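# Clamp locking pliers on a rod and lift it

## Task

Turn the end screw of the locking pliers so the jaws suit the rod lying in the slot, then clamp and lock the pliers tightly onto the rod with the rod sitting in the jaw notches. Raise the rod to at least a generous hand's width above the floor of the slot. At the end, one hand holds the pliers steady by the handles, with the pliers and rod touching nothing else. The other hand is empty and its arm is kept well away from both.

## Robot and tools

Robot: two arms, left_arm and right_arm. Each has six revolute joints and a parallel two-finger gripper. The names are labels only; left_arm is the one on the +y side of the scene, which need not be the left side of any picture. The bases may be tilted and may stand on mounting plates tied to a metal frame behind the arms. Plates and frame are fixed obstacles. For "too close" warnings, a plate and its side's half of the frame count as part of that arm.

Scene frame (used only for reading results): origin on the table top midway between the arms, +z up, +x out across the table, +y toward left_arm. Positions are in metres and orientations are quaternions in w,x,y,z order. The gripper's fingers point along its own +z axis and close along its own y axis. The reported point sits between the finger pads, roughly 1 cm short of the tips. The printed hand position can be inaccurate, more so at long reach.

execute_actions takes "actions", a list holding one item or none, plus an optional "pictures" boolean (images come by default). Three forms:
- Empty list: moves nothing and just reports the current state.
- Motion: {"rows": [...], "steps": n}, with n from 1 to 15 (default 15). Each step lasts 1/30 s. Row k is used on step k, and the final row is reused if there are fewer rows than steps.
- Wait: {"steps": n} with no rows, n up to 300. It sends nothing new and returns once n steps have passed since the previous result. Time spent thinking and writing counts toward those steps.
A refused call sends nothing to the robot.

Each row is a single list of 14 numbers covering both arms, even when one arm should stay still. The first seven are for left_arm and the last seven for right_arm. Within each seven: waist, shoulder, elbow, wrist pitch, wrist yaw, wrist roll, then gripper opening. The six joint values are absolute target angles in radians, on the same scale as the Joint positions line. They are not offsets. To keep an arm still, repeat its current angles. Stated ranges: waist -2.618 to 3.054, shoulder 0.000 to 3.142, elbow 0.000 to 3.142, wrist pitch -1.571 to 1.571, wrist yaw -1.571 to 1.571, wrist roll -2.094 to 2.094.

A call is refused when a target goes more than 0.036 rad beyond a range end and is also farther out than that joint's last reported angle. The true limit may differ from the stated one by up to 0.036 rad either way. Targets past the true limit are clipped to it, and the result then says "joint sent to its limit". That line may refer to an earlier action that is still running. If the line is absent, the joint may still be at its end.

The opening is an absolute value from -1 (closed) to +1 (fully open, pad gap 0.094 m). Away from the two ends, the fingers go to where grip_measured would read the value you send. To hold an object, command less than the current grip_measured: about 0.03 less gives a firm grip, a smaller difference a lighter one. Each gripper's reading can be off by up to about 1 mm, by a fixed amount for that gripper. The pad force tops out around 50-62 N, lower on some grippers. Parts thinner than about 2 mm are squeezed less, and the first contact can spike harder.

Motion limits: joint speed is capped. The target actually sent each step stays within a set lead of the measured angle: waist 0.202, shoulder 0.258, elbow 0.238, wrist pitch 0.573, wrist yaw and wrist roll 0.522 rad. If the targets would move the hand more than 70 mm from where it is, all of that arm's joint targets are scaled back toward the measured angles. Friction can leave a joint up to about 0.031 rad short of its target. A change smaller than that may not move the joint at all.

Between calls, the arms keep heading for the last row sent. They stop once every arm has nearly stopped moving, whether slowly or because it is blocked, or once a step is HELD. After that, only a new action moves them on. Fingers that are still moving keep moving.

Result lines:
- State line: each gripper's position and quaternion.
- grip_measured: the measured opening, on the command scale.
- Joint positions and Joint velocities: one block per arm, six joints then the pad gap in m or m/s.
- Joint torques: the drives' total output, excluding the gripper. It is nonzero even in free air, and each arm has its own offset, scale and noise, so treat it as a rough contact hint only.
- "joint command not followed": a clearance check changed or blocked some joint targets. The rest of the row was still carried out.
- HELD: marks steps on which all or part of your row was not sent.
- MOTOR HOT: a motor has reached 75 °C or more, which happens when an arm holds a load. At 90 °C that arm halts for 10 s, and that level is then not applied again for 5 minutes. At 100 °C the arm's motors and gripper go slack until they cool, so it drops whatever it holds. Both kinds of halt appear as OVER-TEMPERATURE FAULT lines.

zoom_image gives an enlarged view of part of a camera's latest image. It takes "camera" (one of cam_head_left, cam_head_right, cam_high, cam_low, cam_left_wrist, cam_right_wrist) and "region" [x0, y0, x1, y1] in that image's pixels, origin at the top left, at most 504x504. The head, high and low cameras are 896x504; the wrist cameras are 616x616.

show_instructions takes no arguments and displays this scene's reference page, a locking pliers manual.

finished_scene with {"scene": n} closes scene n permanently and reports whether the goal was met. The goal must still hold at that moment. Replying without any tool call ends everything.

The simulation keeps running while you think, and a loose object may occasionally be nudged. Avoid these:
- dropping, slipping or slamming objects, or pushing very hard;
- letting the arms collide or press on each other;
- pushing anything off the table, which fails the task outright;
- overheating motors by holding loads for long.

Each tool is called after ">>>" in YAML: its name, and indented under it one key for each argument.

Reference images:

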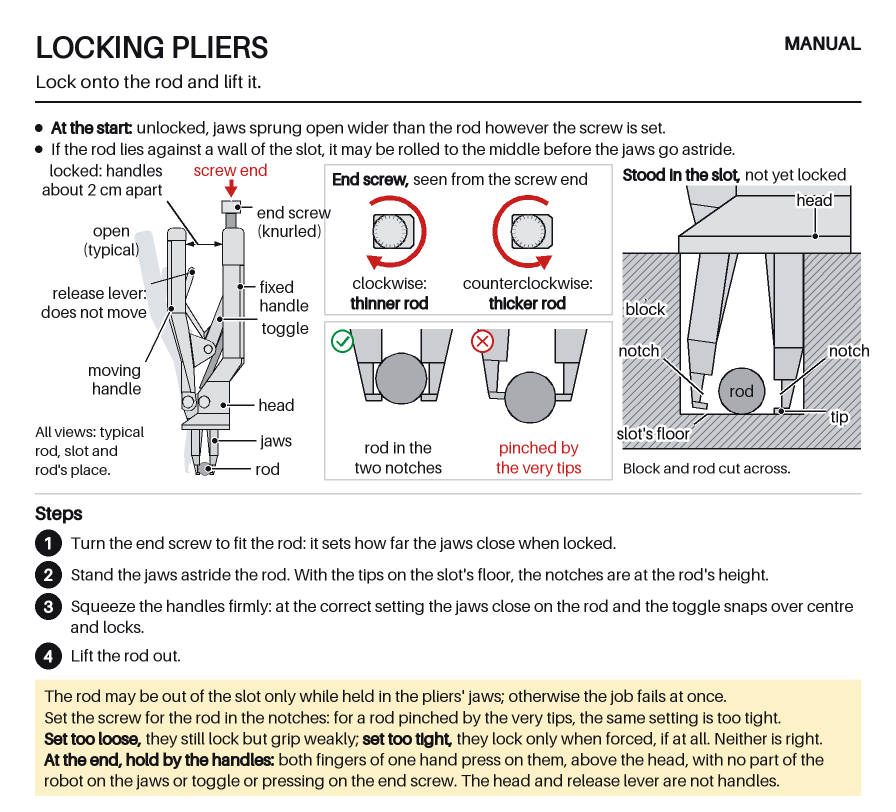

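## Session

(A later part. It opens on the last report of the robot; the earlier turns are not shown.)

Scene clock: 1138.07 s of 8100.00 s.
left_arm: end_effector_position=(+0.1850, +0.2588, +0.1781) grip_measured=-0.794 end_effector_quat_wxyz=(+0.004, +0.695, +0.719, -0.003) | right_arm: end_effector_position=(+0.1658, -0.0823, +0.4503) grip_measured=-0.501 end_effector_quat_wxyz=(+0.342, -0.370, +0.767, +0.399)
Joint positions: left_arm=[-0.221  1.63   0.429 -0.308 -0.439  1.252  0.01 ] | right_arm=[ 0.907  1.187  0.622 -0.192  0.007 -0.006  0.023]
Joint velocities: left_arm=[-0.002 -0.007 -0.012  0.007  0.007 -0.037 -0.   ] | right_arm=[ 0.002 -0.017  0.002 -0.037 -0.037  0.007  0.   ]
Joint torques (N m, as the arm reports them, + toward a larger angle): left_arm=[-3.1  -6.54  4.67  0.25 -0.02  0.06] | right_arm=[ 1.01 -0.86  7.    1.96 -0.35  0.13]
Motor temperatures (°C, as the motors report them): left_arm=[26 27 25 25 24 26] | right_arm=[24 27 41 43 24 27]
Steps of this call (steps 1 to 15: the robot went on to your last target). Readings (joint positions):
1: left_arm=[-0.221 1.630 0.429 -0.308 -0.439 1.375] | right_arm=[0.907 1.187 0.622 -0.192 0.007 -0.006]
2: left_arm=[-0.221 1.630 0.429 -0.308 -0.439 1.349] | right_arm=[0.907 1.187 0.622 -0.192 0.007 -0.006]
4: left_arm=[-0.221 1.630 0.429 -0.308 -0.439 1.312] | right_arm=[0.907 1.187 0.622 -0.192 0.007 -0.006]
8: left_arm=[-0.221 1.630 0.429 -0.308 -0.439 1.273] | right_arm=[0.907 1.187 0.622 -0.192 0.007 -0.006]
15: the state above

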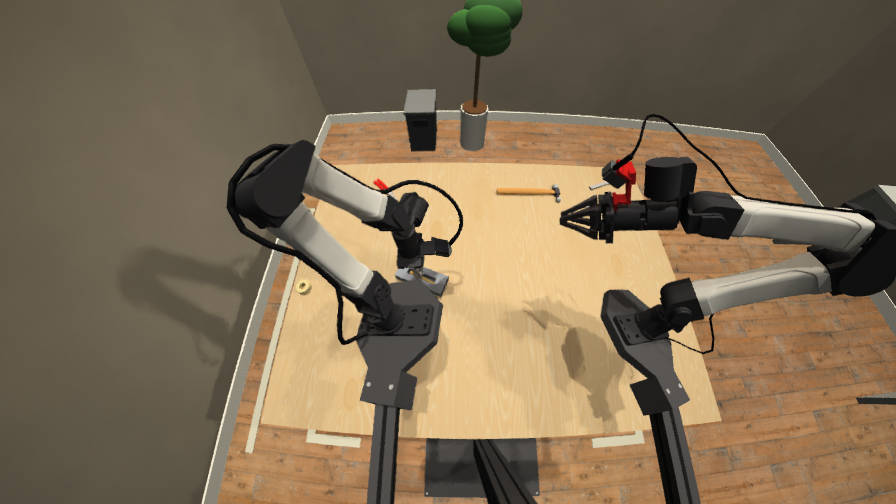

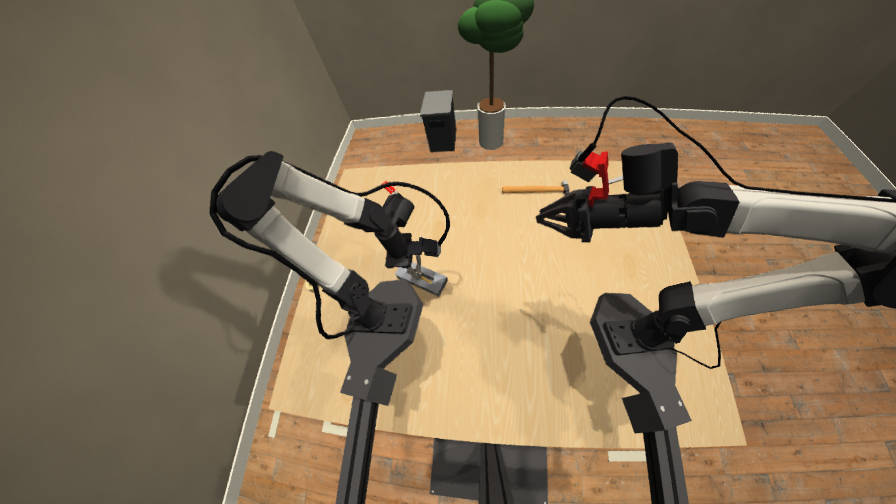

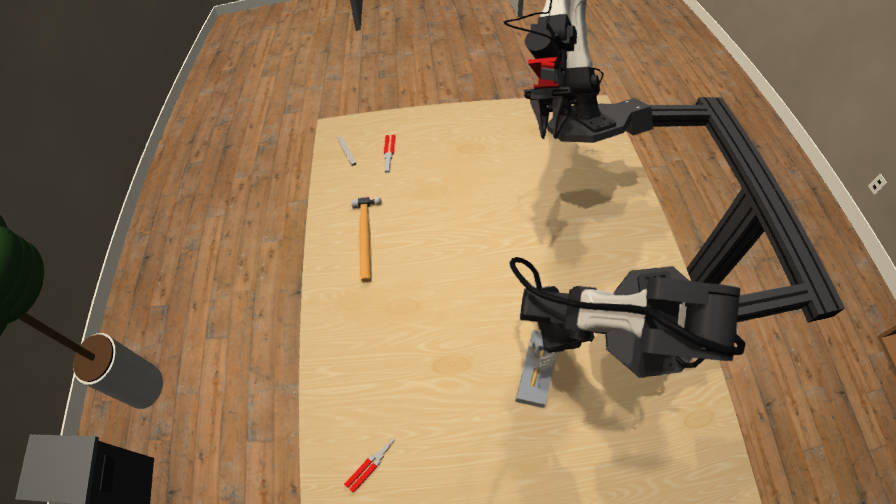

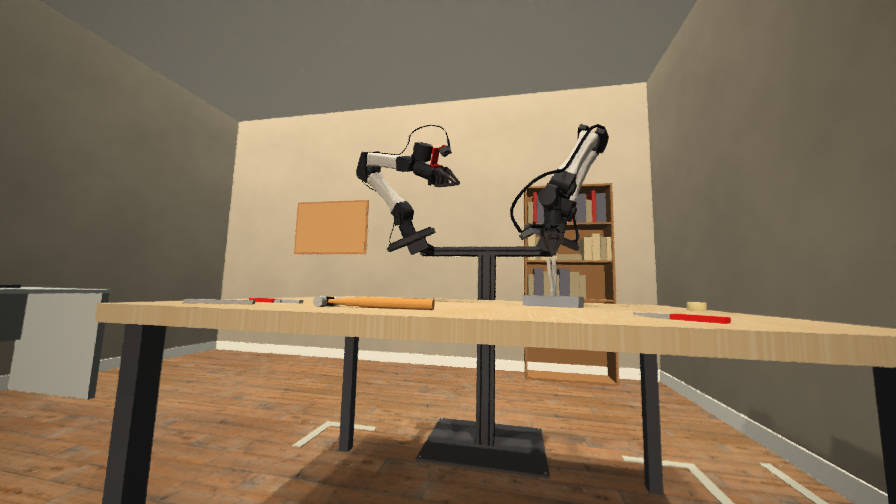

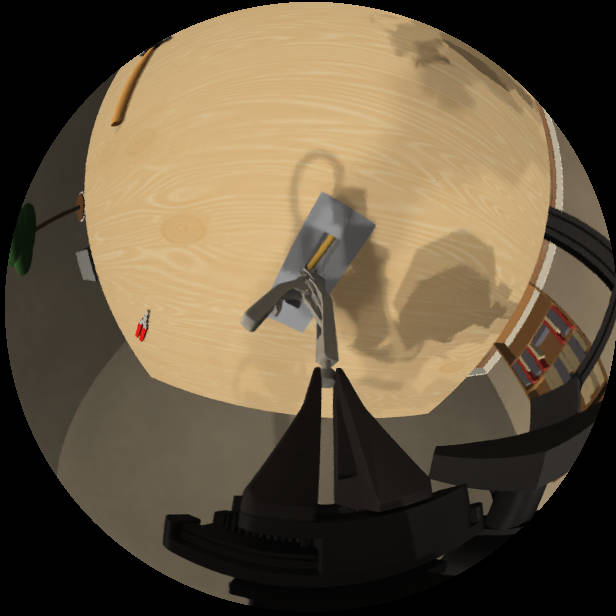

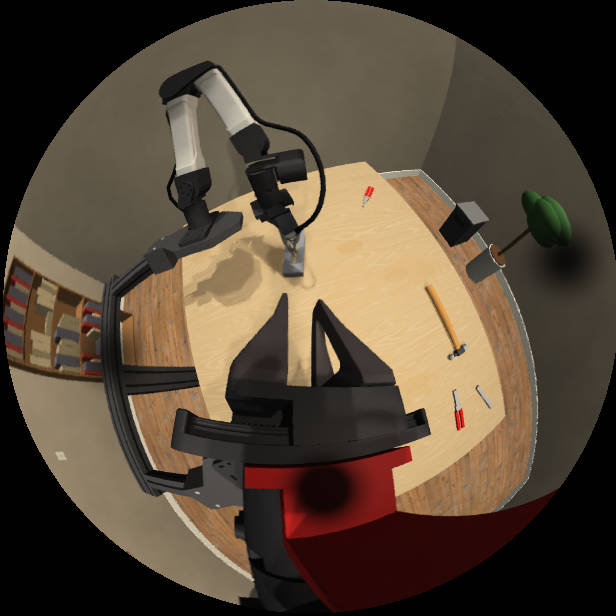

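>>> execute_actions:
  actions:
    - {"rows":[[-0.221,1.63,0.429,-0.308,-0.44,1.25,-0.75,0.9,1.2,0.6,-0.2,0,0,-0.5],[-0.221,1.63,0.429,-0.308,-0.44,1.25,-0.68,0.9,1.2,0.6,-0.2,0,0,-0.5],[-0.221,1.63,0.429,-0.308,-0.44,1.25,-0.6,0.9,1.2,0.6,-0.2,0,0,-0.5],[-0.221,1.63,0.429,-0.308,-0.44,1.25,-0.6,0.9,1.2,0.6,-0.2,0,0,-0.5],[-0.235,1.61,0.445,-0.35,-0.44,1.25,-0.6,0.9,1.2,0.6,-0.2,0,0,-0.5],[-0.245,1.59,0.455,-0.39,-0.445,1.25,-0.6,0.9,1.2,0.6,-0.2,0,0,-0.5],[-0.26,1.57,0.463,-0.43,-0.45,1.25,-0.6,0.9,1.2,0.6,-0.2,0,0,-0.5],[-0.27,1.55,0.472,-0.47,-0.45,1.25,-0.6,0.9,1.2,0.6,-0.2,0,0,-0.5],[-0.28,1.53,0.482,-0.505,-0.455,1.2,-0.6,0.9,1.2,0.6,-0.2,0,0,-0.5],[-0.293,1.508,0.492,-0.535,-0.455,1.1,-0.6,0.9,1.2,0.6,-0.2,0,0,-0.5],[-0.293,1.508,0.492,-0.535,-0.455,1.0,-0.6,0.9,1.2,0.6,-0.2,0,0,-0.5],[-0.293,1.508,0.492,-0.535,-0.455,0.9,-0.6,0.9,1.2,0.6,-0.2,0,0,-0.5],[-0.293,1.508,0.492,-0.535,-0.455,0.8,-0.6,0.9,1.2,0.6,-0.2,0,0,-0.5],[-0.293,1.508,0.492,-0.535,-0.455,0.7,-0.6,0.9,1.2,0.6,-0.2,0,0,-0.5],[-0.293,1.508,0.492,-0.535,-0.455,0.6,-0.6,0.9,1.2,0.6,-0.2,0,0,-0.5]],"steps":15}
  pictures: false

>>> execute_actions:
  actions:
    - {"rows":[[-0.27,1.515,0.51,-0.55,-0.43,0.5,-0.6,0.9,1.2,0.6,-0.2,0,0,-0.5],[-0.25,1.525,0.525,-0.565,-0.4,0.4,-0.6,0.9,1.2,0.6,-0.2,0,0,-0.5],[-0.23,1.535,0.54,-0.58,-0.375,0.3,-0.6,0.9,1.2,0.6,-0.2,0,0,-0.5],[-0.21,1.545,0.553,-0.593,-0.35,0.2,-0.6,0.9,1.2,0.6,-0.2,0,0,-0.5],[-0.19,1.555,0.566,-0.606,-0.32,0.1,-0.6,0.9,1.2,0.6,-0.2,0,0,-0.5],[-0.17,1.565,0.579,-0.619,-0.295,0,-0.6,0.9,1.2,0.6,-0.2,0,0,-0.5],[-0.15,1.575,0.592,-0.632,-0.27,-0.1,-0.6,0.9,1.2,0.6,-0.2,0,0,-0.5],[-0.13,1.585,0.605,-0.645,-0.24,-0.2,-0.6,0.9,1.2,0.6,-0.2,0,0,-0.5],[-0.11,1.595,0.618,-0.658,-0.215,-0.3,-0.6,0.9,1.2,0.6,-0.2,0,0,-0.5],[-0.09,1.605,0.631,-0.671,-0.19,-0.4,-0.6,0.9,1.2,0.6,-0.2,0,0,-0.5],[-0.07,1.615,0.644,-0.684,-0.16,-0.5,-0.6,0.9,1.2,0.6,-0.2,0,0,-0.5],[-0.05,1.625,0.657,-0.697,-0.135,-0.6,-0.6,0.9,1.2,0.6,-0.2,0,0,-0.5],[-0.03,1.635,0.67,-0.71,-0.11,-0.7,-0.6,0.9,1.2,0.6,-0.2,0,0,-0.5],[-0.01,1.645,0.683,-0.723,-0.08,-0.8,-0.6,0.9,1.2,0.6,-0.2,0,0,-0.5],[0.01,1.655,0.696,-0.736,-0.055,-0.87,-0.6,0.9,1.2,0.6,-0.2,0,0,-0.5]],"steps":15}
  pictures: false

>>> execute_actions:
  actions:
    - {"rows":[[0.03,1.665,0.709,-0.749,-0.03,-0.87,-0.6,0.9,1.2,0.6,-0.2,0,0,-0.5],[0.05,1.675,0.722,-0.762,0,-0.87,-0.6,0.9,1.2,0.6,-0.2,0,0,-0.5],[0.07,1.685,0.735,-0.775,0.025,-0.87,-0.6,0.9,1.2,0.6,-0.2,0,0,-0.5],[0.09,1.695,0.748,-0.788,0.05,-0.87,-0.6,0.9,1.2,0.6,-0.2,0,0,-0.5],[0.11,1.705,0.761,-0.801,0.08,-0.87,-0.6,0.9,1.2,0.6,-0.2,0,0,-0.5],[0.13,1.715,0.774,-0.814,0.105,-0.87,-0.6,0.9,1.2,0.6,-0.2,0,0,-0.5],[0.15,1.725,0.787,-0.827,0.13,-0.87,-0.6,0.9,1.2,0.6,-0.2,0,0,-0.5],[0.17,1.735,0.8,-0.84,0.16,-0.87,-0.6,0.9,1.2,0.6,-0.2,0,0,-0.5],[0.19,1.745,0.813,-0.853,0.185,-0.87,-0.4,0.9,1.2,0.6,-0.2,0,0,-0.5],[0.21,1.755,0.826,-0.866,0.21,-0.87,-0.2,0.9,1.2,0.6,-0.2,0,0,-0.5],[0.23,1.765,0.839,-0.879,0.24,-0.87,0,0.9,1.2,0.6,-0.2,0,0,-0.5],[0.25,1.78,0.852,-0.892,0.265,-0.87,0.3,0.9,1.2,0.6,-0.2,0,0,-0.5],[0.27,1.795,0.865,-0.905,0.29,-0.87,0.6,0.9,1.2,0.6,-0.2,0,0,-0.5],[0.29,1.81,0.88,-0.92,0.32,-0.87,0.95,0.9,1.2,0.6,-0.2,0,0,-0.5],[0.303,1.82,0.895,-0.93,0.342,-0.87,0.95,0.9,1.2,0.6,-0.2,0,0,-0.5]],"steps":15}
  pictures: false

>>> execute_actions:
  actions:
    - {"steps":20}

Scene clock: 1173.50 s of 8100.00 s.
left_arm: end_effector_position=(+0.1924, +0.2578, +0.2074) grip_measured=-0.602 end_effector_quat_wxyz=(+0.015, +0.594, +0.805, +0.001) | right_arm: end_effector_position=(+0.1658, -0.0823, +0.4503) grip_measured=-0.501 end_effector_quat_wxyz=(+0.342, -0.370, +0.767, +0.399)
Joint positions: left_arm=[-0.283  1.515  0.482 -0.478 -0.444  0.929  0.019] | right_arm=[ 0.907  1.187  0.622 -0.192  0.007 -0.006  0.023]
Joint velocities: left_arm=[ 0.002 -0.012 -0.017 -0.242 -0.007 -2.22  -0.001] | right_arm=[-0.002 -0.007  0.002  0.007  0.007  0.066 -0.   ]
Joint torques (N m, as the arm reports them, + toward a larger angle): left_arm=[-3.16 -6.02  5.82  0.15 -0.03  0.11] | right_arm=[ 0.89 -1.09  7.05  1.99 -0.31  0.08]
Motor temperatures (°C, as the motors report them): left_arm=[26 28 26 25 24 26] | right_arm=[24 27 42 43 24 27]
Steps of this call (steps 1 to 15: the robot went on to your last target; steps 16 to 1048: nothing new was sent; steps 1049 to 1063: all 15 steps of this action). Readings (joint positions):
1049: left_arm=[-0.221 1.630 0.429 -0.309 -0.439 1.246] | right_arm=[0.907 1.187 0.622 -0.192 0.007 -0.006]
1050: left_arm=[-0.221 1.630 0.429 -0.309 -0.439 1.246] | right_arm=[0.907 1.187 0.622 -0.192 0.007 -0.006]
1052: left_arm=[-0.221 1.630 0.429 -0.309 -0.439 1.246] | right_arm=[0.907 1.187 0.622 -0.192 0.007 -0.006]
1056: left_arm=[-0.239 1.598 0.438 -0.363 -0.440 1.246] | right_arm=[0.907 1.187 0.622 -0.192 0.007 -0.006]
1063: the state above

Scene clock: 1174.00 s of 8100.00 s.
left_arm: end_effector_position=(+0.1936, +0.2622, +0.2040) grip_measured=-0.602 end_effector_quat_wxyz=(-0.126, -0.159, +0.974, -0.098) | right_arm: end_effector_position=(+0.1658, -0.0823, +0.4503) grip_measured=-0.501 end_effector_quat_wxyz=(+0.342, -0.370, +0.767, +0.399)
Joint positions: left_arm=[-0.037  1.622  0.659 -0.664 -0.171 -0.468  0.019] | right_arm=[ 0.907  1.187  0.622 -0.192  0.007 -0.006  0.023]
Joint velocities: left_arm=[ 0.564  0.286  0.369 -0.432  0.711 -2.733  0.001] | right_arm=[-0.002  0.012 -0.002 -0.037  0.051 -0.022 -0.001]
Joint torques (N m, as the arm reports them, + toward a larger angle): left_arm=[-1.86 -5.63  5.59 -0.14  0.18  0.12] | right_arm=[ 1.18 -0.9   6.92  1.96 -0.34  0.1 ]
Motor temperatures (°C, as the motors report them): left_arm=[26 28 26 25 24 26] | right_arm=[24 27 42 43 24 27]
Steps of this call (steps 1 to 15: all 15 steps of this action). Readings (joint positions):
1: left_arm=[-0.283 1.515 0.483 -0.489 -0.442 0.849] | right_arm=[0.907 1.187 0.622 -0.192 0.007 -0.006]
2: left_arm=[-0.280 1.515 0.488 -0.504 -0.436 0.766] | right_arm=[0.907 1.187 0.622 -0.192 0.007 -0.006]
4: left_arm=[-0.256 1.518 0.509 -0.533 -0.412 0.590] | right_arm=[0.907 1.187 0.622 -0.192 0.007 -0.006]
8: left_arm=[-0.177 1.550 0.569 -0.576 -0.339 0.214] | right_arm=[0.907 1.187 0.622 -0.192 0.007 -0.006]
15: the state above

Scene clock: 1174.50 s of 8100.00 s.
left_arm: end_effector_position=(+0.2052, +0.2628, +0.2112) grip_measured=+0.877 end_effector_quat_wxyz=(-0.315, -0.464, +0.804, -0.197) | right_arm: end_effector_position=(+0.1658, -0.0823, +0.4503) grip_measured=-0.501 end_effector_quat_wxyz=(+0.342, -0.370, +0.767, +0.399)
Joint positions: left_arm=[ 0.262  1.781  0.855 -0.864  0.224 -0.85   0.088] | right_arm=[ 0.907  1.187  0.622 -0.192  0.007 -0.006  0.023]
Joint velocities: left_arm=[ 0.54   0.418  0.393 -0.374  0.725 -0.051  0.142] | right_arm=[-0.007  0.002  0.022  0.022  0.022 -0.11   0.   ]
Joint torques (N m, as the arm reports them, + toward a larger angle): left_arm=[-2.23 -7.79  4.64 -0.68  0.35  0.05] | right_arm=[ 1.08 -0.82  6.94  1.96 -0.3   0.06]
Motor temperatures (°C, as the motors report them): left_arm=[26 28 26 25 24 26] | right_arm=[24 27 42 43 24 27]
Steps of this call (steps 1 to 15: all 15 steps of this action). Readings (joint positions):
1: left_arm=[-0.016 1.632 0.671 -0.678 -0.146 -0.548] | right_arm=[0.907 1.187 0.622 -0.192 0.007 -0.006]
2: left_arm=[0.003 1.642 0.684 -0.691 -0.120 -0.611] | right_arm=[0.907 1.187 0.622 -0.192 0.007 -0.006]
4: left_arm=[0.043 1.662 0.710 -0.718 -0.068 -0.703] | right_arm=[0.907 1.187 0.622 -0.192 0.007 -0.006]
8: left_arm=[0.123 1.702 0.762 -0.771 0.038 -0.799] | right_arm=[0.907 1.187 0.622 -0.192 0.007 -0.006]
15: the state above

Scene clock: 1175.17 s of 8100.00 s.
left_arm: end_effector_position=(+0.2052, +0.2548, +0.2224) grip_measured=+0.948 end_effector_quat_wxyz=(-0.357, -0.481, +0.766, -0.232) | right_arm: end_effector_position=(+0.1658, -0.0823, +0.4503) grip_measured=-0.501 end_effector_quat_wxyz=(+0.342, -0.370, +0.767, +0.399)
Joint positions: left_arm=[ 0.295  1.804  0.878 -0.919  0.334 -0.864  0.092] | right_arm=[ 0.907  1.187  0.622 -0.192  0.007 -0.006  0.023]
Joint velocities: left_arm=[-0.002  0.017 -0.007 -0.007 -0.037 -0.007 -0.   ] | right_arm=[ 0.002 -0.002 -0.022 -0.095 -0.007 -0.051 -0.   ]
Joint torques (N m, as the arm reports them, + toward a larger angle): left_arm=[-2.3  -7.79  4.62 -0.9   0.43  0.03] | right_arm=[ 1.14 -0.84  7.01  2.02 -0.29  0.11]
Motor temperatures (°C, as the motors report them): left_arm=[26 28 26 25 24 26] | right_arm=[24 27 42 43 24 27]
Steps of this call (steps 1 to 20: the robot went on to your last target). Readings (joint positions):
1: left_arm=[0.278 1.793 0.866 -0.874 0.245 -0.853] | right_arm=[0.907 1.187 0.622 -0.192 0.007 -0.006]
2: left_arm=[0.289 1.800 0.874 -0.880 0.262 -0.856] | right_arm=[0.907 1.187 0.622 -0.192 0.007 -0.006]
4: left_arm=[0.295 1.804 0.878 -0.891 0.287 -0.859] | right_arm=[0.907 1.187 0.622 -0.192 0.007 -0.006]
8: left_arm=[0.295 1.804 0.878 -0.909 0.316 -0.862] | right_arm=[0.907 1.187 0.622 -0.192 0.007 -0.006]
20: the state above

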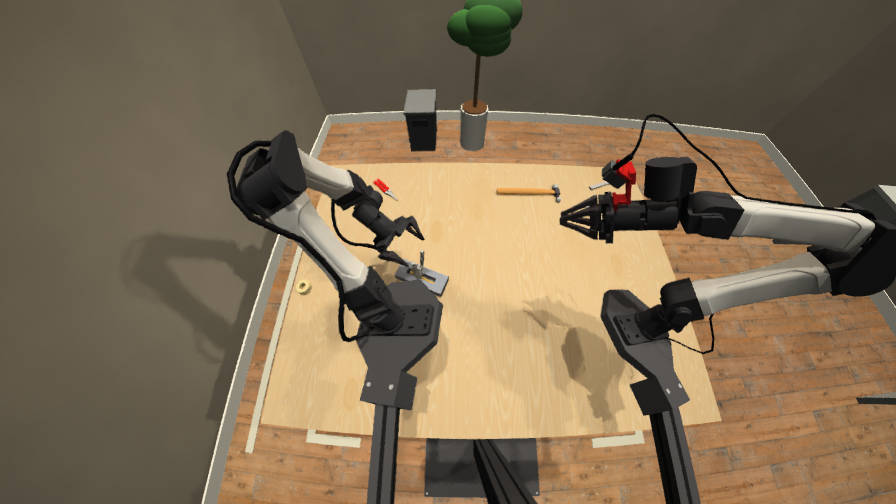

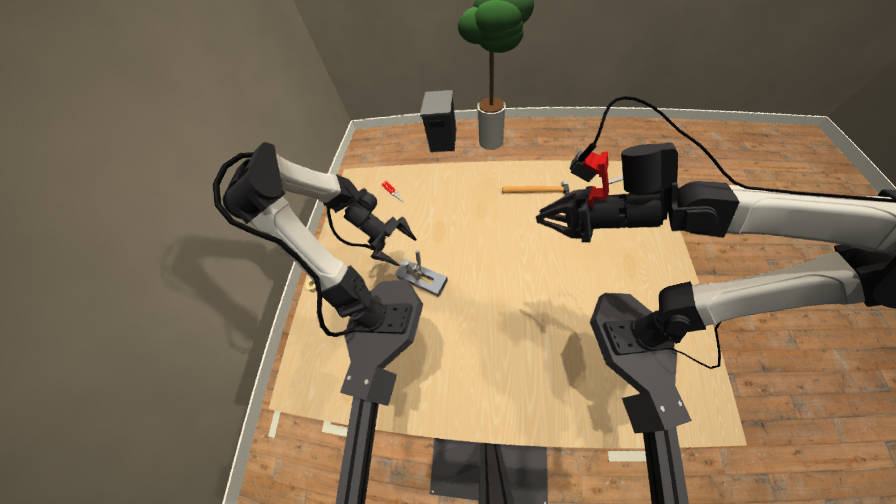

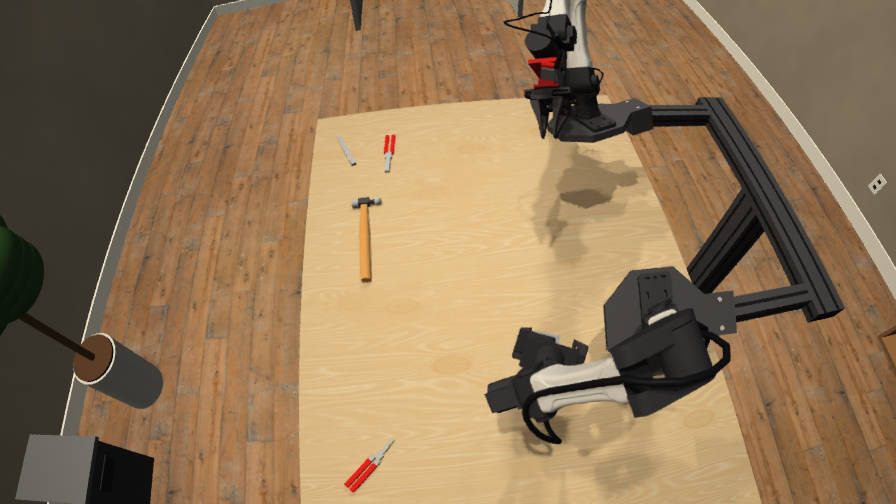

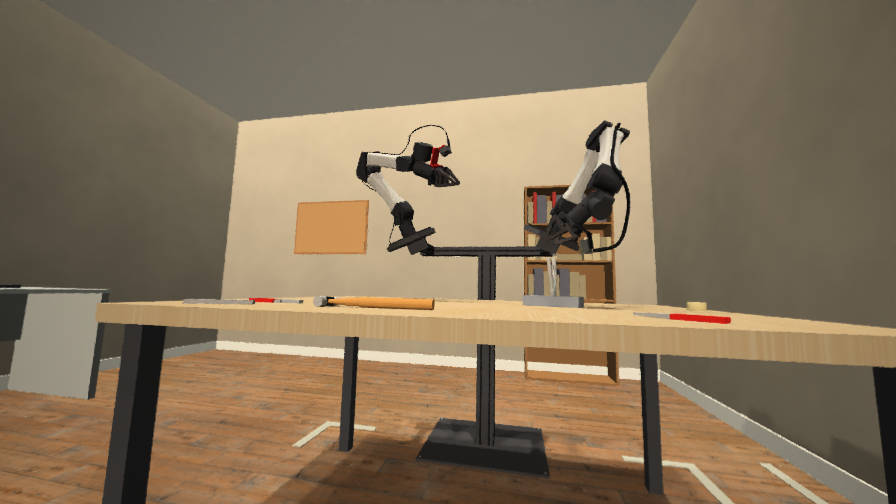

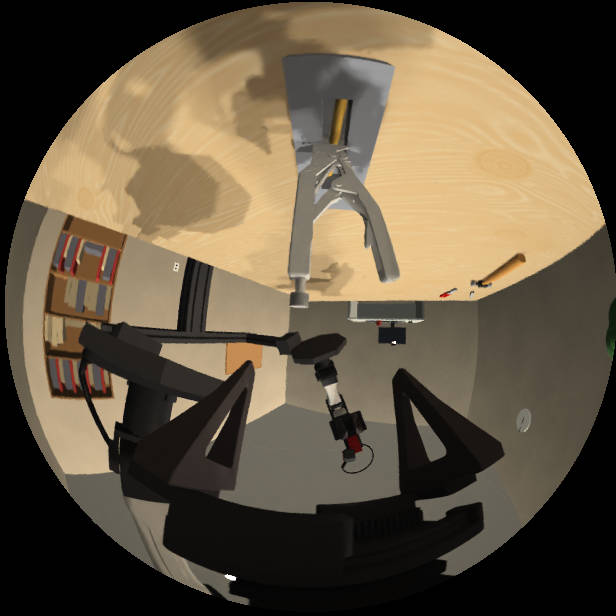

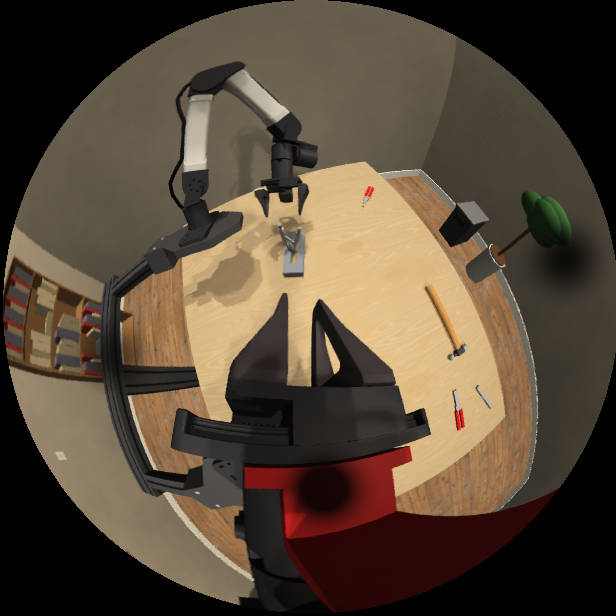

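>>> execute_actions:
  actions:
    - {"rows":[[0.28,1.825,0.905,-0.92,0.345,-0.87,1,0.9,1.2,0.6,-0.2,0,0,-0.5],[0.262,1.832,0.918,-0.91,0.35,-0.88,1,0.9,1.2,0.6,-0.2,0,0,-0.5],[0.262,1.84,0.918,-0.9,0.35,-0.88,1,0.9,1.2,0.6,-0.2,0,0,-0.5],[0.262,1.85,0.918,-0.89,0.35,-0.88,1,0.9,1.2,0.6,-0.2,0,0,-0.5],[0.27,1.862,0.918,-0.88,0.34,-0.88,1,0.9,1.2,0.6,-0.2,0,0,-0.5],[0.285,1.874,0.918,-0.87,0.335,-0.87,1,0.9,1.2,0.6,-0.2,0,0,-0.5],[0.295,1.886,0.918,-0.86,0.33,-0.865,1,0.9,1.2,0.6,-0.2,0,0,-0.5],[0.3,1.898,0.918,-0.85,0.327,-0.86,1,0.9,1.2,0.6,-0.2,0,0,-0.5],[0.304,1.91,0.918,-0.84,0.325,-0.855,1,0.9,1.2,0.6,-0.2,0,0,-0.5],[0.308,1.922,0.918,-0.83,0.323,-0.85,1,0.9,1.2,0.6,-0.2,0,0,-0.5],[0.312,1.934,0.918,-0.82,0.322,-0.847,1,0.9,1.2,0.6,-0.2,0,0,-0.5],[0.316,1.946,0.92,-0.81,0.32,-0.844,1,0.9,1.2,0.6,-0.2,0,0,-0.5],[0.32,1.958,0.921,-0.805,0.319,-0.84,1,0.9,1.2,0.6,-0.2,0,0,-0.5],[0.324,1.97,0.922,-0.8,0.318,-0.837,1,0.9,1.2,0.6,-0.2,0,0,-0.5],[0.328,1.98,0.923,-0.795,0.317,-0.834,1,0.9,1.2,0.6,-0.2,0,0,-0.5]],"steps":15}
  pictures: false

>>> execute_actions:
  actions:
    - {"steps":12}

Scene clock: 1188.67 s of 8100.00 s.
left_arm: end_effector_position=(+0.2074, +0.2472, +0.1920) grip_measured=+1.000 end_effector_quat_wxyz=(-0.371, -0.480, +0.762, -0.227) | right_arm: end_effector_position=(+0.1658, -0.0823, +0.4503) grip_measured=-0.501 end_effector_quat_wxyz=(+0.342, -0.370, +0.767, +0.399)
Joint positions: left_arm=[ 0.308  1.945  0.905 -0.84   0.331 -0.852  0.094] | right_arm=[ 0.907  1.187  0.622 -0.192  0.007 -0.006  0.023]
Joint velocities: left_arm=[ 0.115  0.335  0.002  0.139 -0.081  0.095  0.   ] | right_arm=[ 0.012 -0.007  0.007 -0.007 -0.022  0.051  0.001]
Joint torques (N m, as the arm reports them, + toward a larger angle): left_arm=[-2.23 -8.36  4.09 -0.67  0.23  0.12] | right_arm=[ 0.88 -0.72  6.99  1.95 -0.32  0.09]
Motor temperatures (°C, as the motors report them): left_arm=[26 28 26 26 24 26] | right_arm=[24 27 42 43 24 27]
Steps of this call (steps 1 to 15: the robot went on to your last target; steps 16 to 390: nothing new was sent; steps 391 to 405: all 15 steps of this action). Readings (joint positions):
391: left_arm=[0.295 1.804 0.879 -0.920 0.335 -0.865] | right_arm=[0.907 1.187 0.622 -0.192 0.007 -0.006]
392: left_arm=[0.292 1.806 0.883 -0.921 0.335 -0.866] | right_arm=[0.907 1.187 0.622 -0.192 0.007 -0.006]
394: left_arm=[0.281 1.816 0.897 -0.918 0.338 -0.869] | right_arm=[0.907 1.187 0.622 -0.192 0.007 -0.006]
398: left_arm=[0.279 1.856 0.905 -0.893 0.339 -0.869] | right_arm=[0.907 1.187 0.622 -0.192 0.007 -0.006]
405: the state above

Scene clock: 1189.07 s of 8100.00 s.
left_arm: end_effector_position=(+0.2081, +0.2473, +0.1843) grip_measured=+1.000 end_effector_quat_wxyz=(-0.368, -0.479, +0.764, -0.228) | right_arm: end_effector_position=(+0.1658, -0.0823, +0.4503) grip_measured=-0.501 end_effector_quat_wxyz=(+0.342, -0.370, +0.767, +0.399)
Joint positions: left_arm=[ 0.316  1.967  0.905 -0.813  0.327 -0.841  0.094] | right_arm=[ 0.907  1.187  0.622 -0.192  0.007 -0.006  0.023]
Joint velocities: left_arm=[-0.022 -0.007  0.007  0.051 -0.022  0.007  0.   ] | right_arm=[-0.002 -0.002 -0.012  0.007 -0.037  0.051  0.001]
Joint torques (N m, as the arm reports them, + toward a larger angle): left_arm=[-2.24 -8.76  3.93 -0.7   0.24  0.16] | right_arm=[ 1.1  -0.7   6.96  1.94 -0.27  0.08]
Motor temperatures (°C, as the motors report them): left_arm=[26 28 26 26 24 26] | right_arm=[24 27 42 43 24 27]
Steps of this call (steps 1 to 12: the robot went on to your last target). Readings (joint positions):
1: left_arm=[0.312 1.955 0.905 -0.833 0.330 -0.850] | right_arm=[0.907 1.187 0.622 -0.192 0.007 -0.006]
2: left_arm=[0.314 1.962 0.905 -0.829 0.329 -0.848] | right_arm=[0.907 1.187 0.622 -0.192 0.007 -0.006]
4: left_arm=[0.316 1.967 0.905 -0.823 0.327 -0.845] | right_arm=[0.907 1.187 0.622 -0.192 0.007 -0.006]
8: left_arm=[0.316 1.967 0.905 -0.816 0.327 -0.842] | right_arm=[0.907 1.187 0.622 -0.192 0.007 -0.006]
12: the state above

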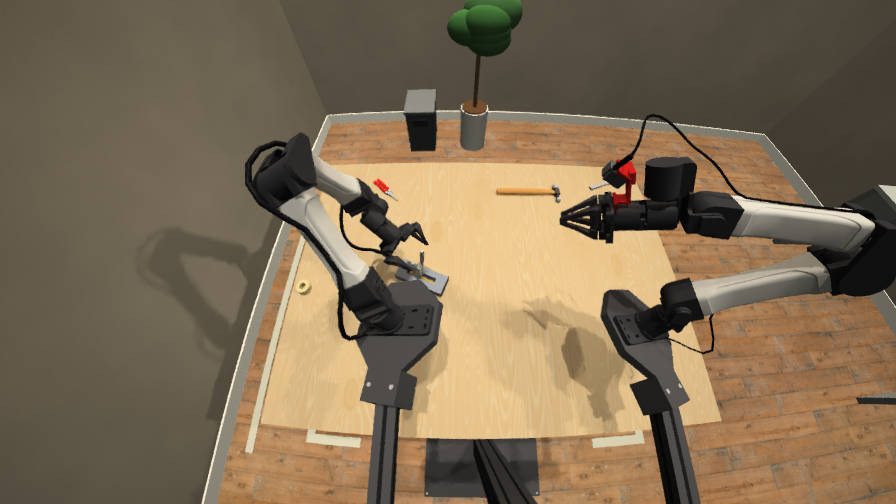

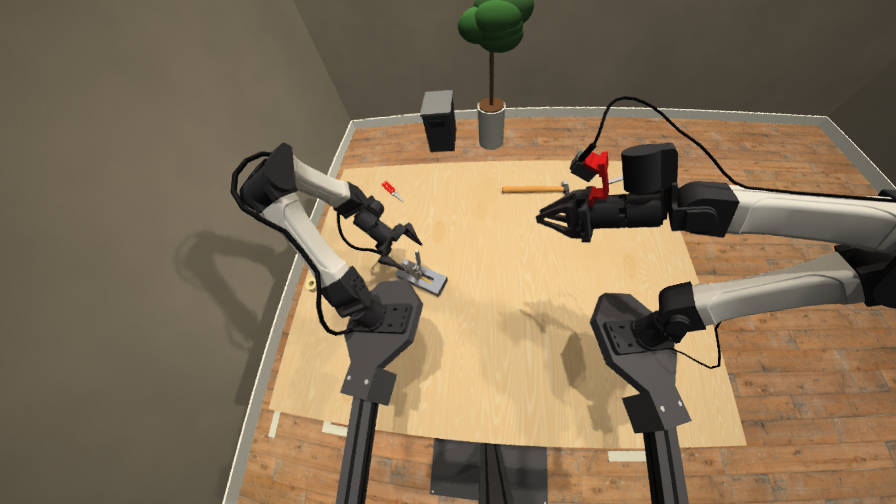

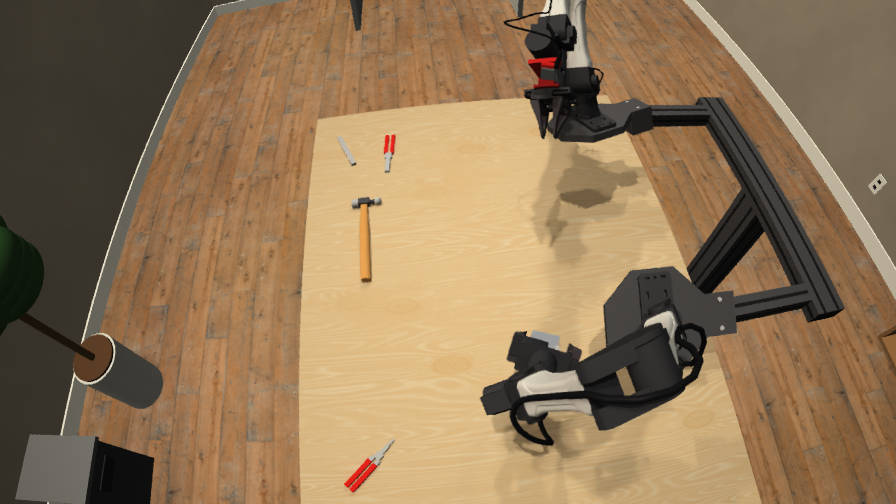

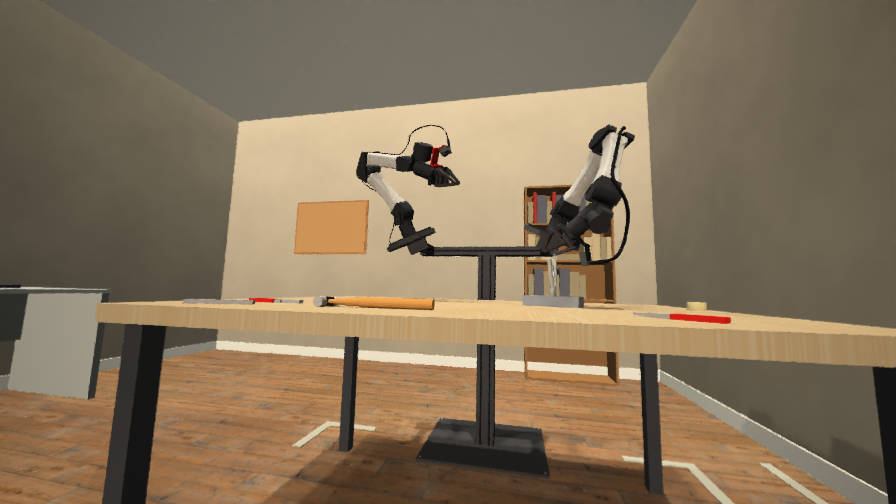

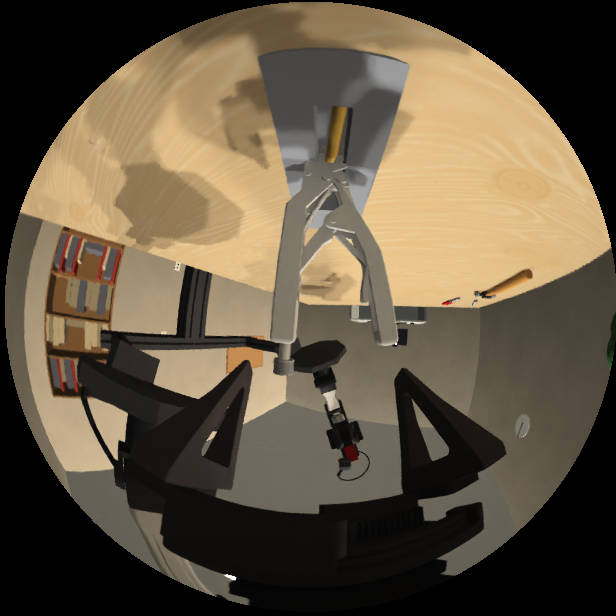

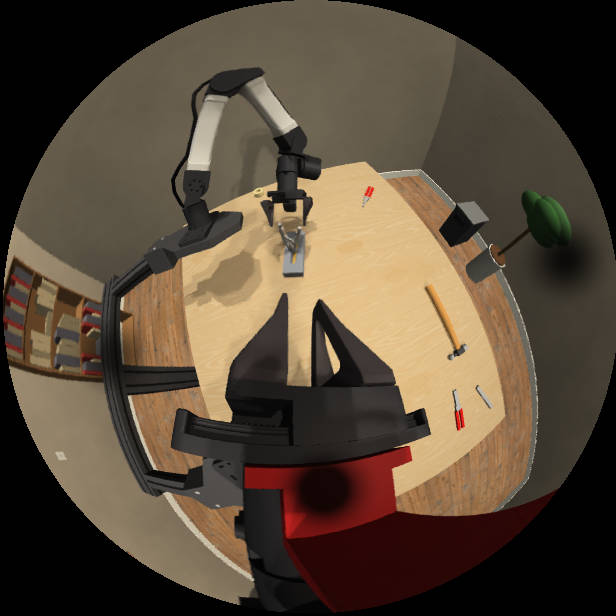

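>>> execute_actions:
  actions:
    - {"rows":[[0.33,1.99,0.925,-0.78,0.317,-0.83,1,0.9,1.2,0.6,-0.2,0,0,-0.5],[0.333,2.002,0.927,-0.765,0.316,-0.827,1,0.9,1.2,0.6,-0.2,0,0,-0.5],[0.337,2.014,0.929,-0.752,0.315,-0.824,1,0.9,1.2,0.6,-0.2,0,0,-0.5],[0.341,2.026,0.931,-0.742,0.313,-0.82,1,0.9,1.2,0.6,-0.2,0,0,-0.5],[0.345,2.038,0.933,-0.733,0.311,-0.816,1,0.9,1.2,0.6,-0.2,0,0,-0.5],[0.349,2.05,0.935,-0.724,0.309,-0.812,1,0.9,1.2,0.6,-0.2,0,0,-0.5],[0.353,2.062,0.937,-0.715,0.307,-0.808,1,0.9,1.2,0.6,-0.2,0,0,-0.5],[0.357,2.074,0.939,-0.706,0.305,-0.804,1,0.9,1.2,0.6,-0.2,0,0,-0.5],[0.361,2.086,0.941,-0.697,0.303,-0.8,1,0.9,1.2,0.6,-0.2,0,0,-0.5],[0.365,2.098,0.943,-0.688,0.301,-0.796,1,0.9,1.2,0.6,-0.2,0,0,-0.5],[0.369,2.11,0.945,-0.68,0.299,-0.792,1,0.9,1.2,0.6,-0.2,0,0,-0.5],[0.373,2.122,0.947,-0.672,0.297,-0.788,1,0.9,1.2,0.6,-0.2,0,0,-0.5],[0.377,2.134,0.949,-0.666,0.295,-0.784,1,0.9,1.2,0.6,-0.2,0,0,-0.5],[0.38,2.146,0.951,-0.666,0.294,-0.781,1,0.9,1.2,0.6,-0.2,0,0,-0.5],[0.382,2.155,0.953,-0.666,0.294,-0.781,1,0.9,1.2,0.6,-0.2,0,0,-0.5]],"steps":15}
  pictures: false

>>> execute_actions:
  actions:
    - {"rows":[[0.382,2.155,0.953,-0.666,0.294,-0.781,1,0.9,1.2,0.6,-0.2,0,0,-0.5],[0.382,2.155,0.953,-0.666,0.294,-0.781,1,0.9,1.2,0.6,-0.2,0,0,-0.5],[0.382,2.155,0.953,-0.666,0.294,-0.781,0.9,0.9,1.2,0.6,-0.2,0,0,-0.5],[0.382,2.155,0.953,-0.666,0.294,-0.781,0.8,0.9,1.2,0.6,-0.2,0,0,-0.5],[0.382,2.155,0.953,-0.666,0.294,-0.781,0.7,0.9,1.2,0.6,-0.2,0,0,-0.5],[0.382,2.155,0.953,-0.666,0.294,-0.781,0.6,0.9,1.2,0.6,-0.2,0,0,-0.5],[0.382,2.155,0.953,-0.666,0.294,-0.781,0.5,0.9,1.2,0.6,-0.2,0,0,-0.5]],"steps":15}

Scene clock: 1214.50 s of 8100.00 s.
left_arm: end_effector_position=(+0.2070, +0.2463, +0.1425) grip_measured=+1.000 end_effector_quat_wxyz=(-0.368, -0.481, +0.763, -0.225) | right_arm: end_effector_position=(+0.1658, -0.0823, +0.4503) grip_measured=-0.501 end_effector_quat_wxyz=(+0.342, -0.370, +0.767, +0.399)
Joint positions: left_arm=[ 0.364  2.12   0.932 -0.703  0.309 -0.8    0.094] | right_arm=[ 0.907  1.187  0.622 -0.192  0.007 -0.006  0.023]
Joint velocities: left_arm=[ 0.11   0.32   0.061  0.125 -0.037  0.066  0.   ] | right_arm=[-0.007 -0.007  0.007  0.007 -0.022 -0.066  0.   ]
Joint torques (N m, as the arm reports them, + toward a larger angle): left_arm=[-2.43 -8.97  2.88 -0.76  0.24  0.14] | right_arm=[ 1.11 -0.7   6.97  1.96 -0.31  0.12]
Motor temperatures (°C, as the motors report them): left_arm=[26 30 26 26 24 26] | right_arm=[24 27 42 43 24 27]
Steps of this call (steps 1 to 30: the robot went on to your last target; steps 31 to 748: nothing new was sent; steps 749 to 763: all 15 steps of this action). Readings (joint positions):
749: left_arm=[0.316 1.967 0.905 -0.810 0.327 -0.840] | right_arm=[0.907 1.187 0.622 -0.192 0.007 -0.006]
750: left_arm=[0.316 1.969 0.905 -0.807 0.326 -0.839] | right_arm=[0.907 1.187 0.622 -0.192 0.007 -0.006]
752: left_arm=[0.318 1.984 0.910 -0.794 0.326 -0.835] | right_arm=[0.907 1.187 0.622 -0.192 0.007 -0.006]
756: left_arm=[0.336 2.034 0.919 -0.758 0.322 -0.824] | right_arm=[0.907 1.187 0.622 -0.192 0.007 -0.006]
763: the state above

Scene clock: 1215.00 s of 8100.00 s.
left_arm: end_effector_position=(+0.2066, +0.2462, +0.1356) grip_measured=+0.502 end_effector_quat_wxyz=(-0.365, -0.479, +0.766, -0.225) | right_arm: end_effector_position=(+0.1658, -0.0823, +0.4503) grip_measured=-0.501 end_effector_quat_wxyz=(+0.342, -0.370, +0.767, +0.399)
Joint positions: left_arm=[ 0.37   2.142  0.934 -0.68   0.303 -0.788  0.071] | right_arm=[ 0.907  1.187  0.622 -0.192  0.007 -0.006  0.023]
Joint velocities: left_arm=[ 0.007  0.012  0.007  0.022  0.037  0.022 -0.001] | right_arm=[-0.002 -0.002  0.002  0.022 -0.007  0.022 -0.   ]
Joint torques (N m, as the arm reports them, + toward a larger angle): left_arm=[-2.48 -9.18  2.96 -0.79  0.21  0.15] | right_arm=[ 0.97 -0.87  6.9   2.02 -0.28  0.09]
Motor temperatures (°C, as the motors report them): left_arm=[26 30 26 26 24 26] | right_arm=[24 27 42 43 24 27]
Steps of this call (steps 1 to 15: all 15 steps of this action). Readings (joint positions):
1: left_arm=[0.367 2.130 0.934 -0.698 0.308 -0.797] | right_arm=[0.907 1.187 0.622 -0.192 0.007 -0.006]
2: left_arm=[0.369 2.137 0.934 -0.694 0.306 -0.795] | right_arm=[0.907 1.187 0.622 -0.192 0.007 -0.006]
4: left_arm=[0.370 2.142 0.934 -0.691 0.305 -0.792] | right_arm=[0.907 1.187 0.622 -0.192 0.007 -0.006]
8: left_arm=[0.370 2.142 0.934 -0.685 0.304 -0.789] | right_arm=[0.907 1.187 0.622 -0.192 0.007 -0.006]
15: the state above

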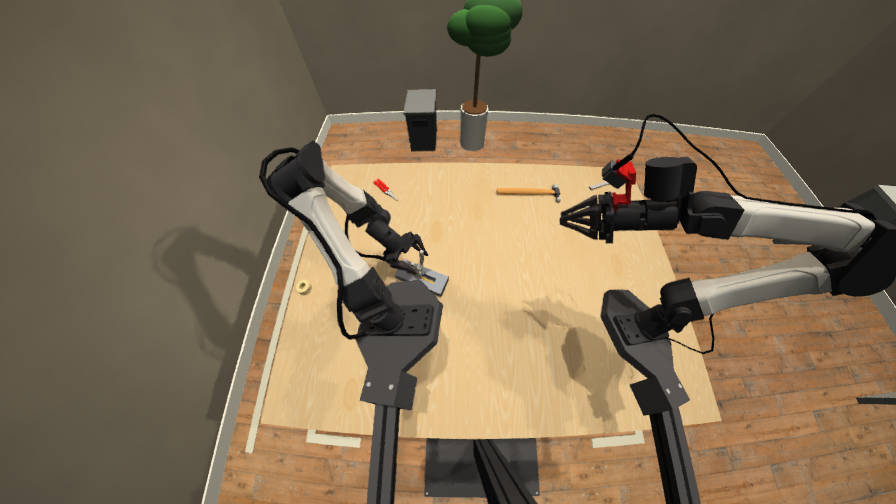

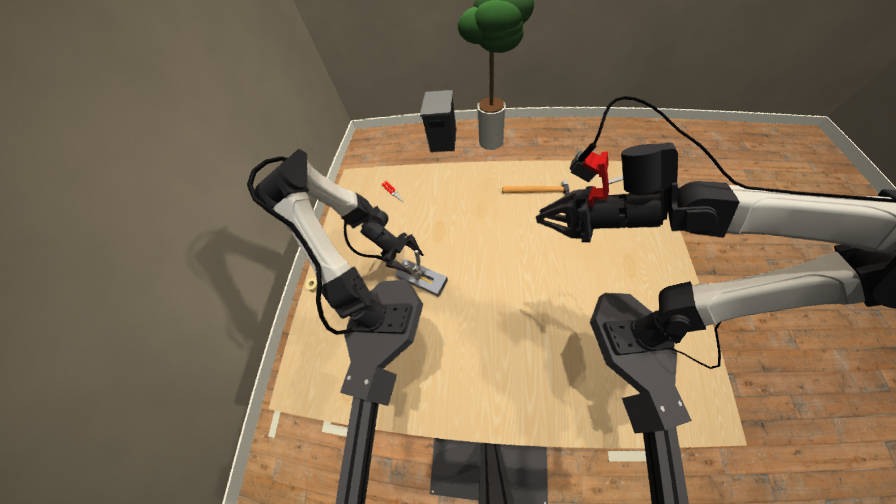

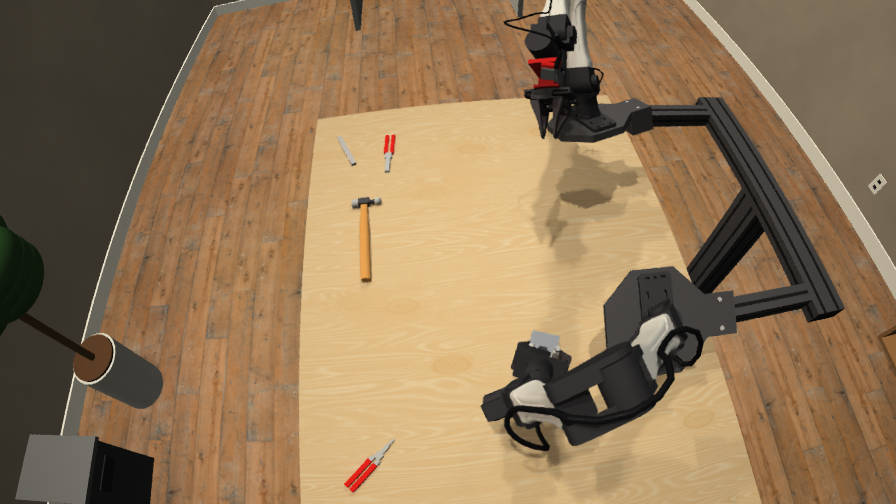

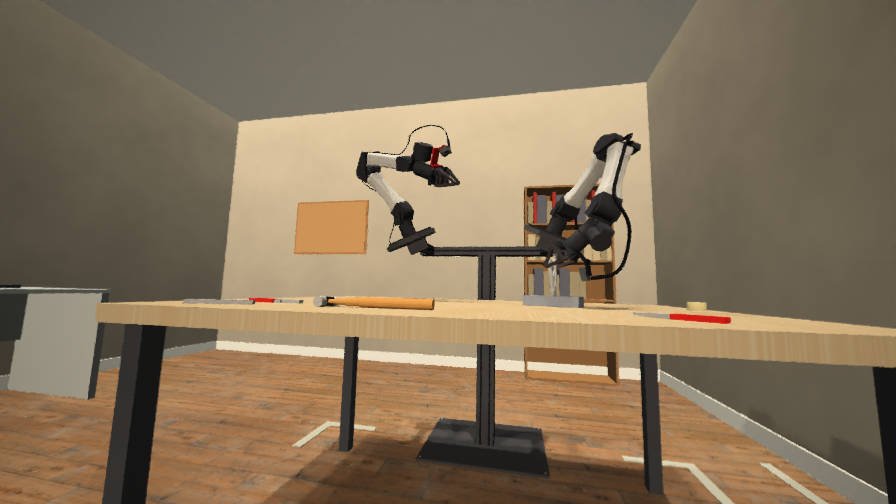

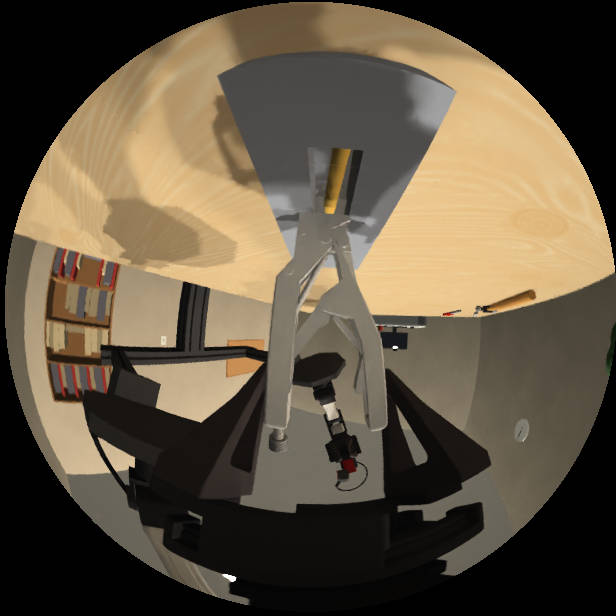

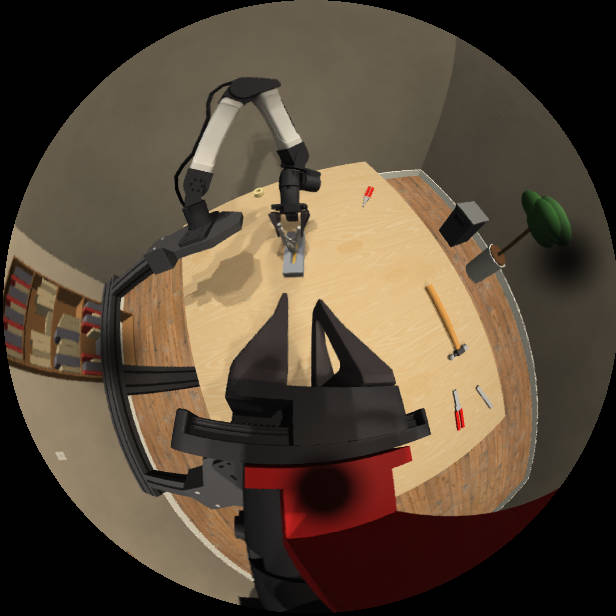

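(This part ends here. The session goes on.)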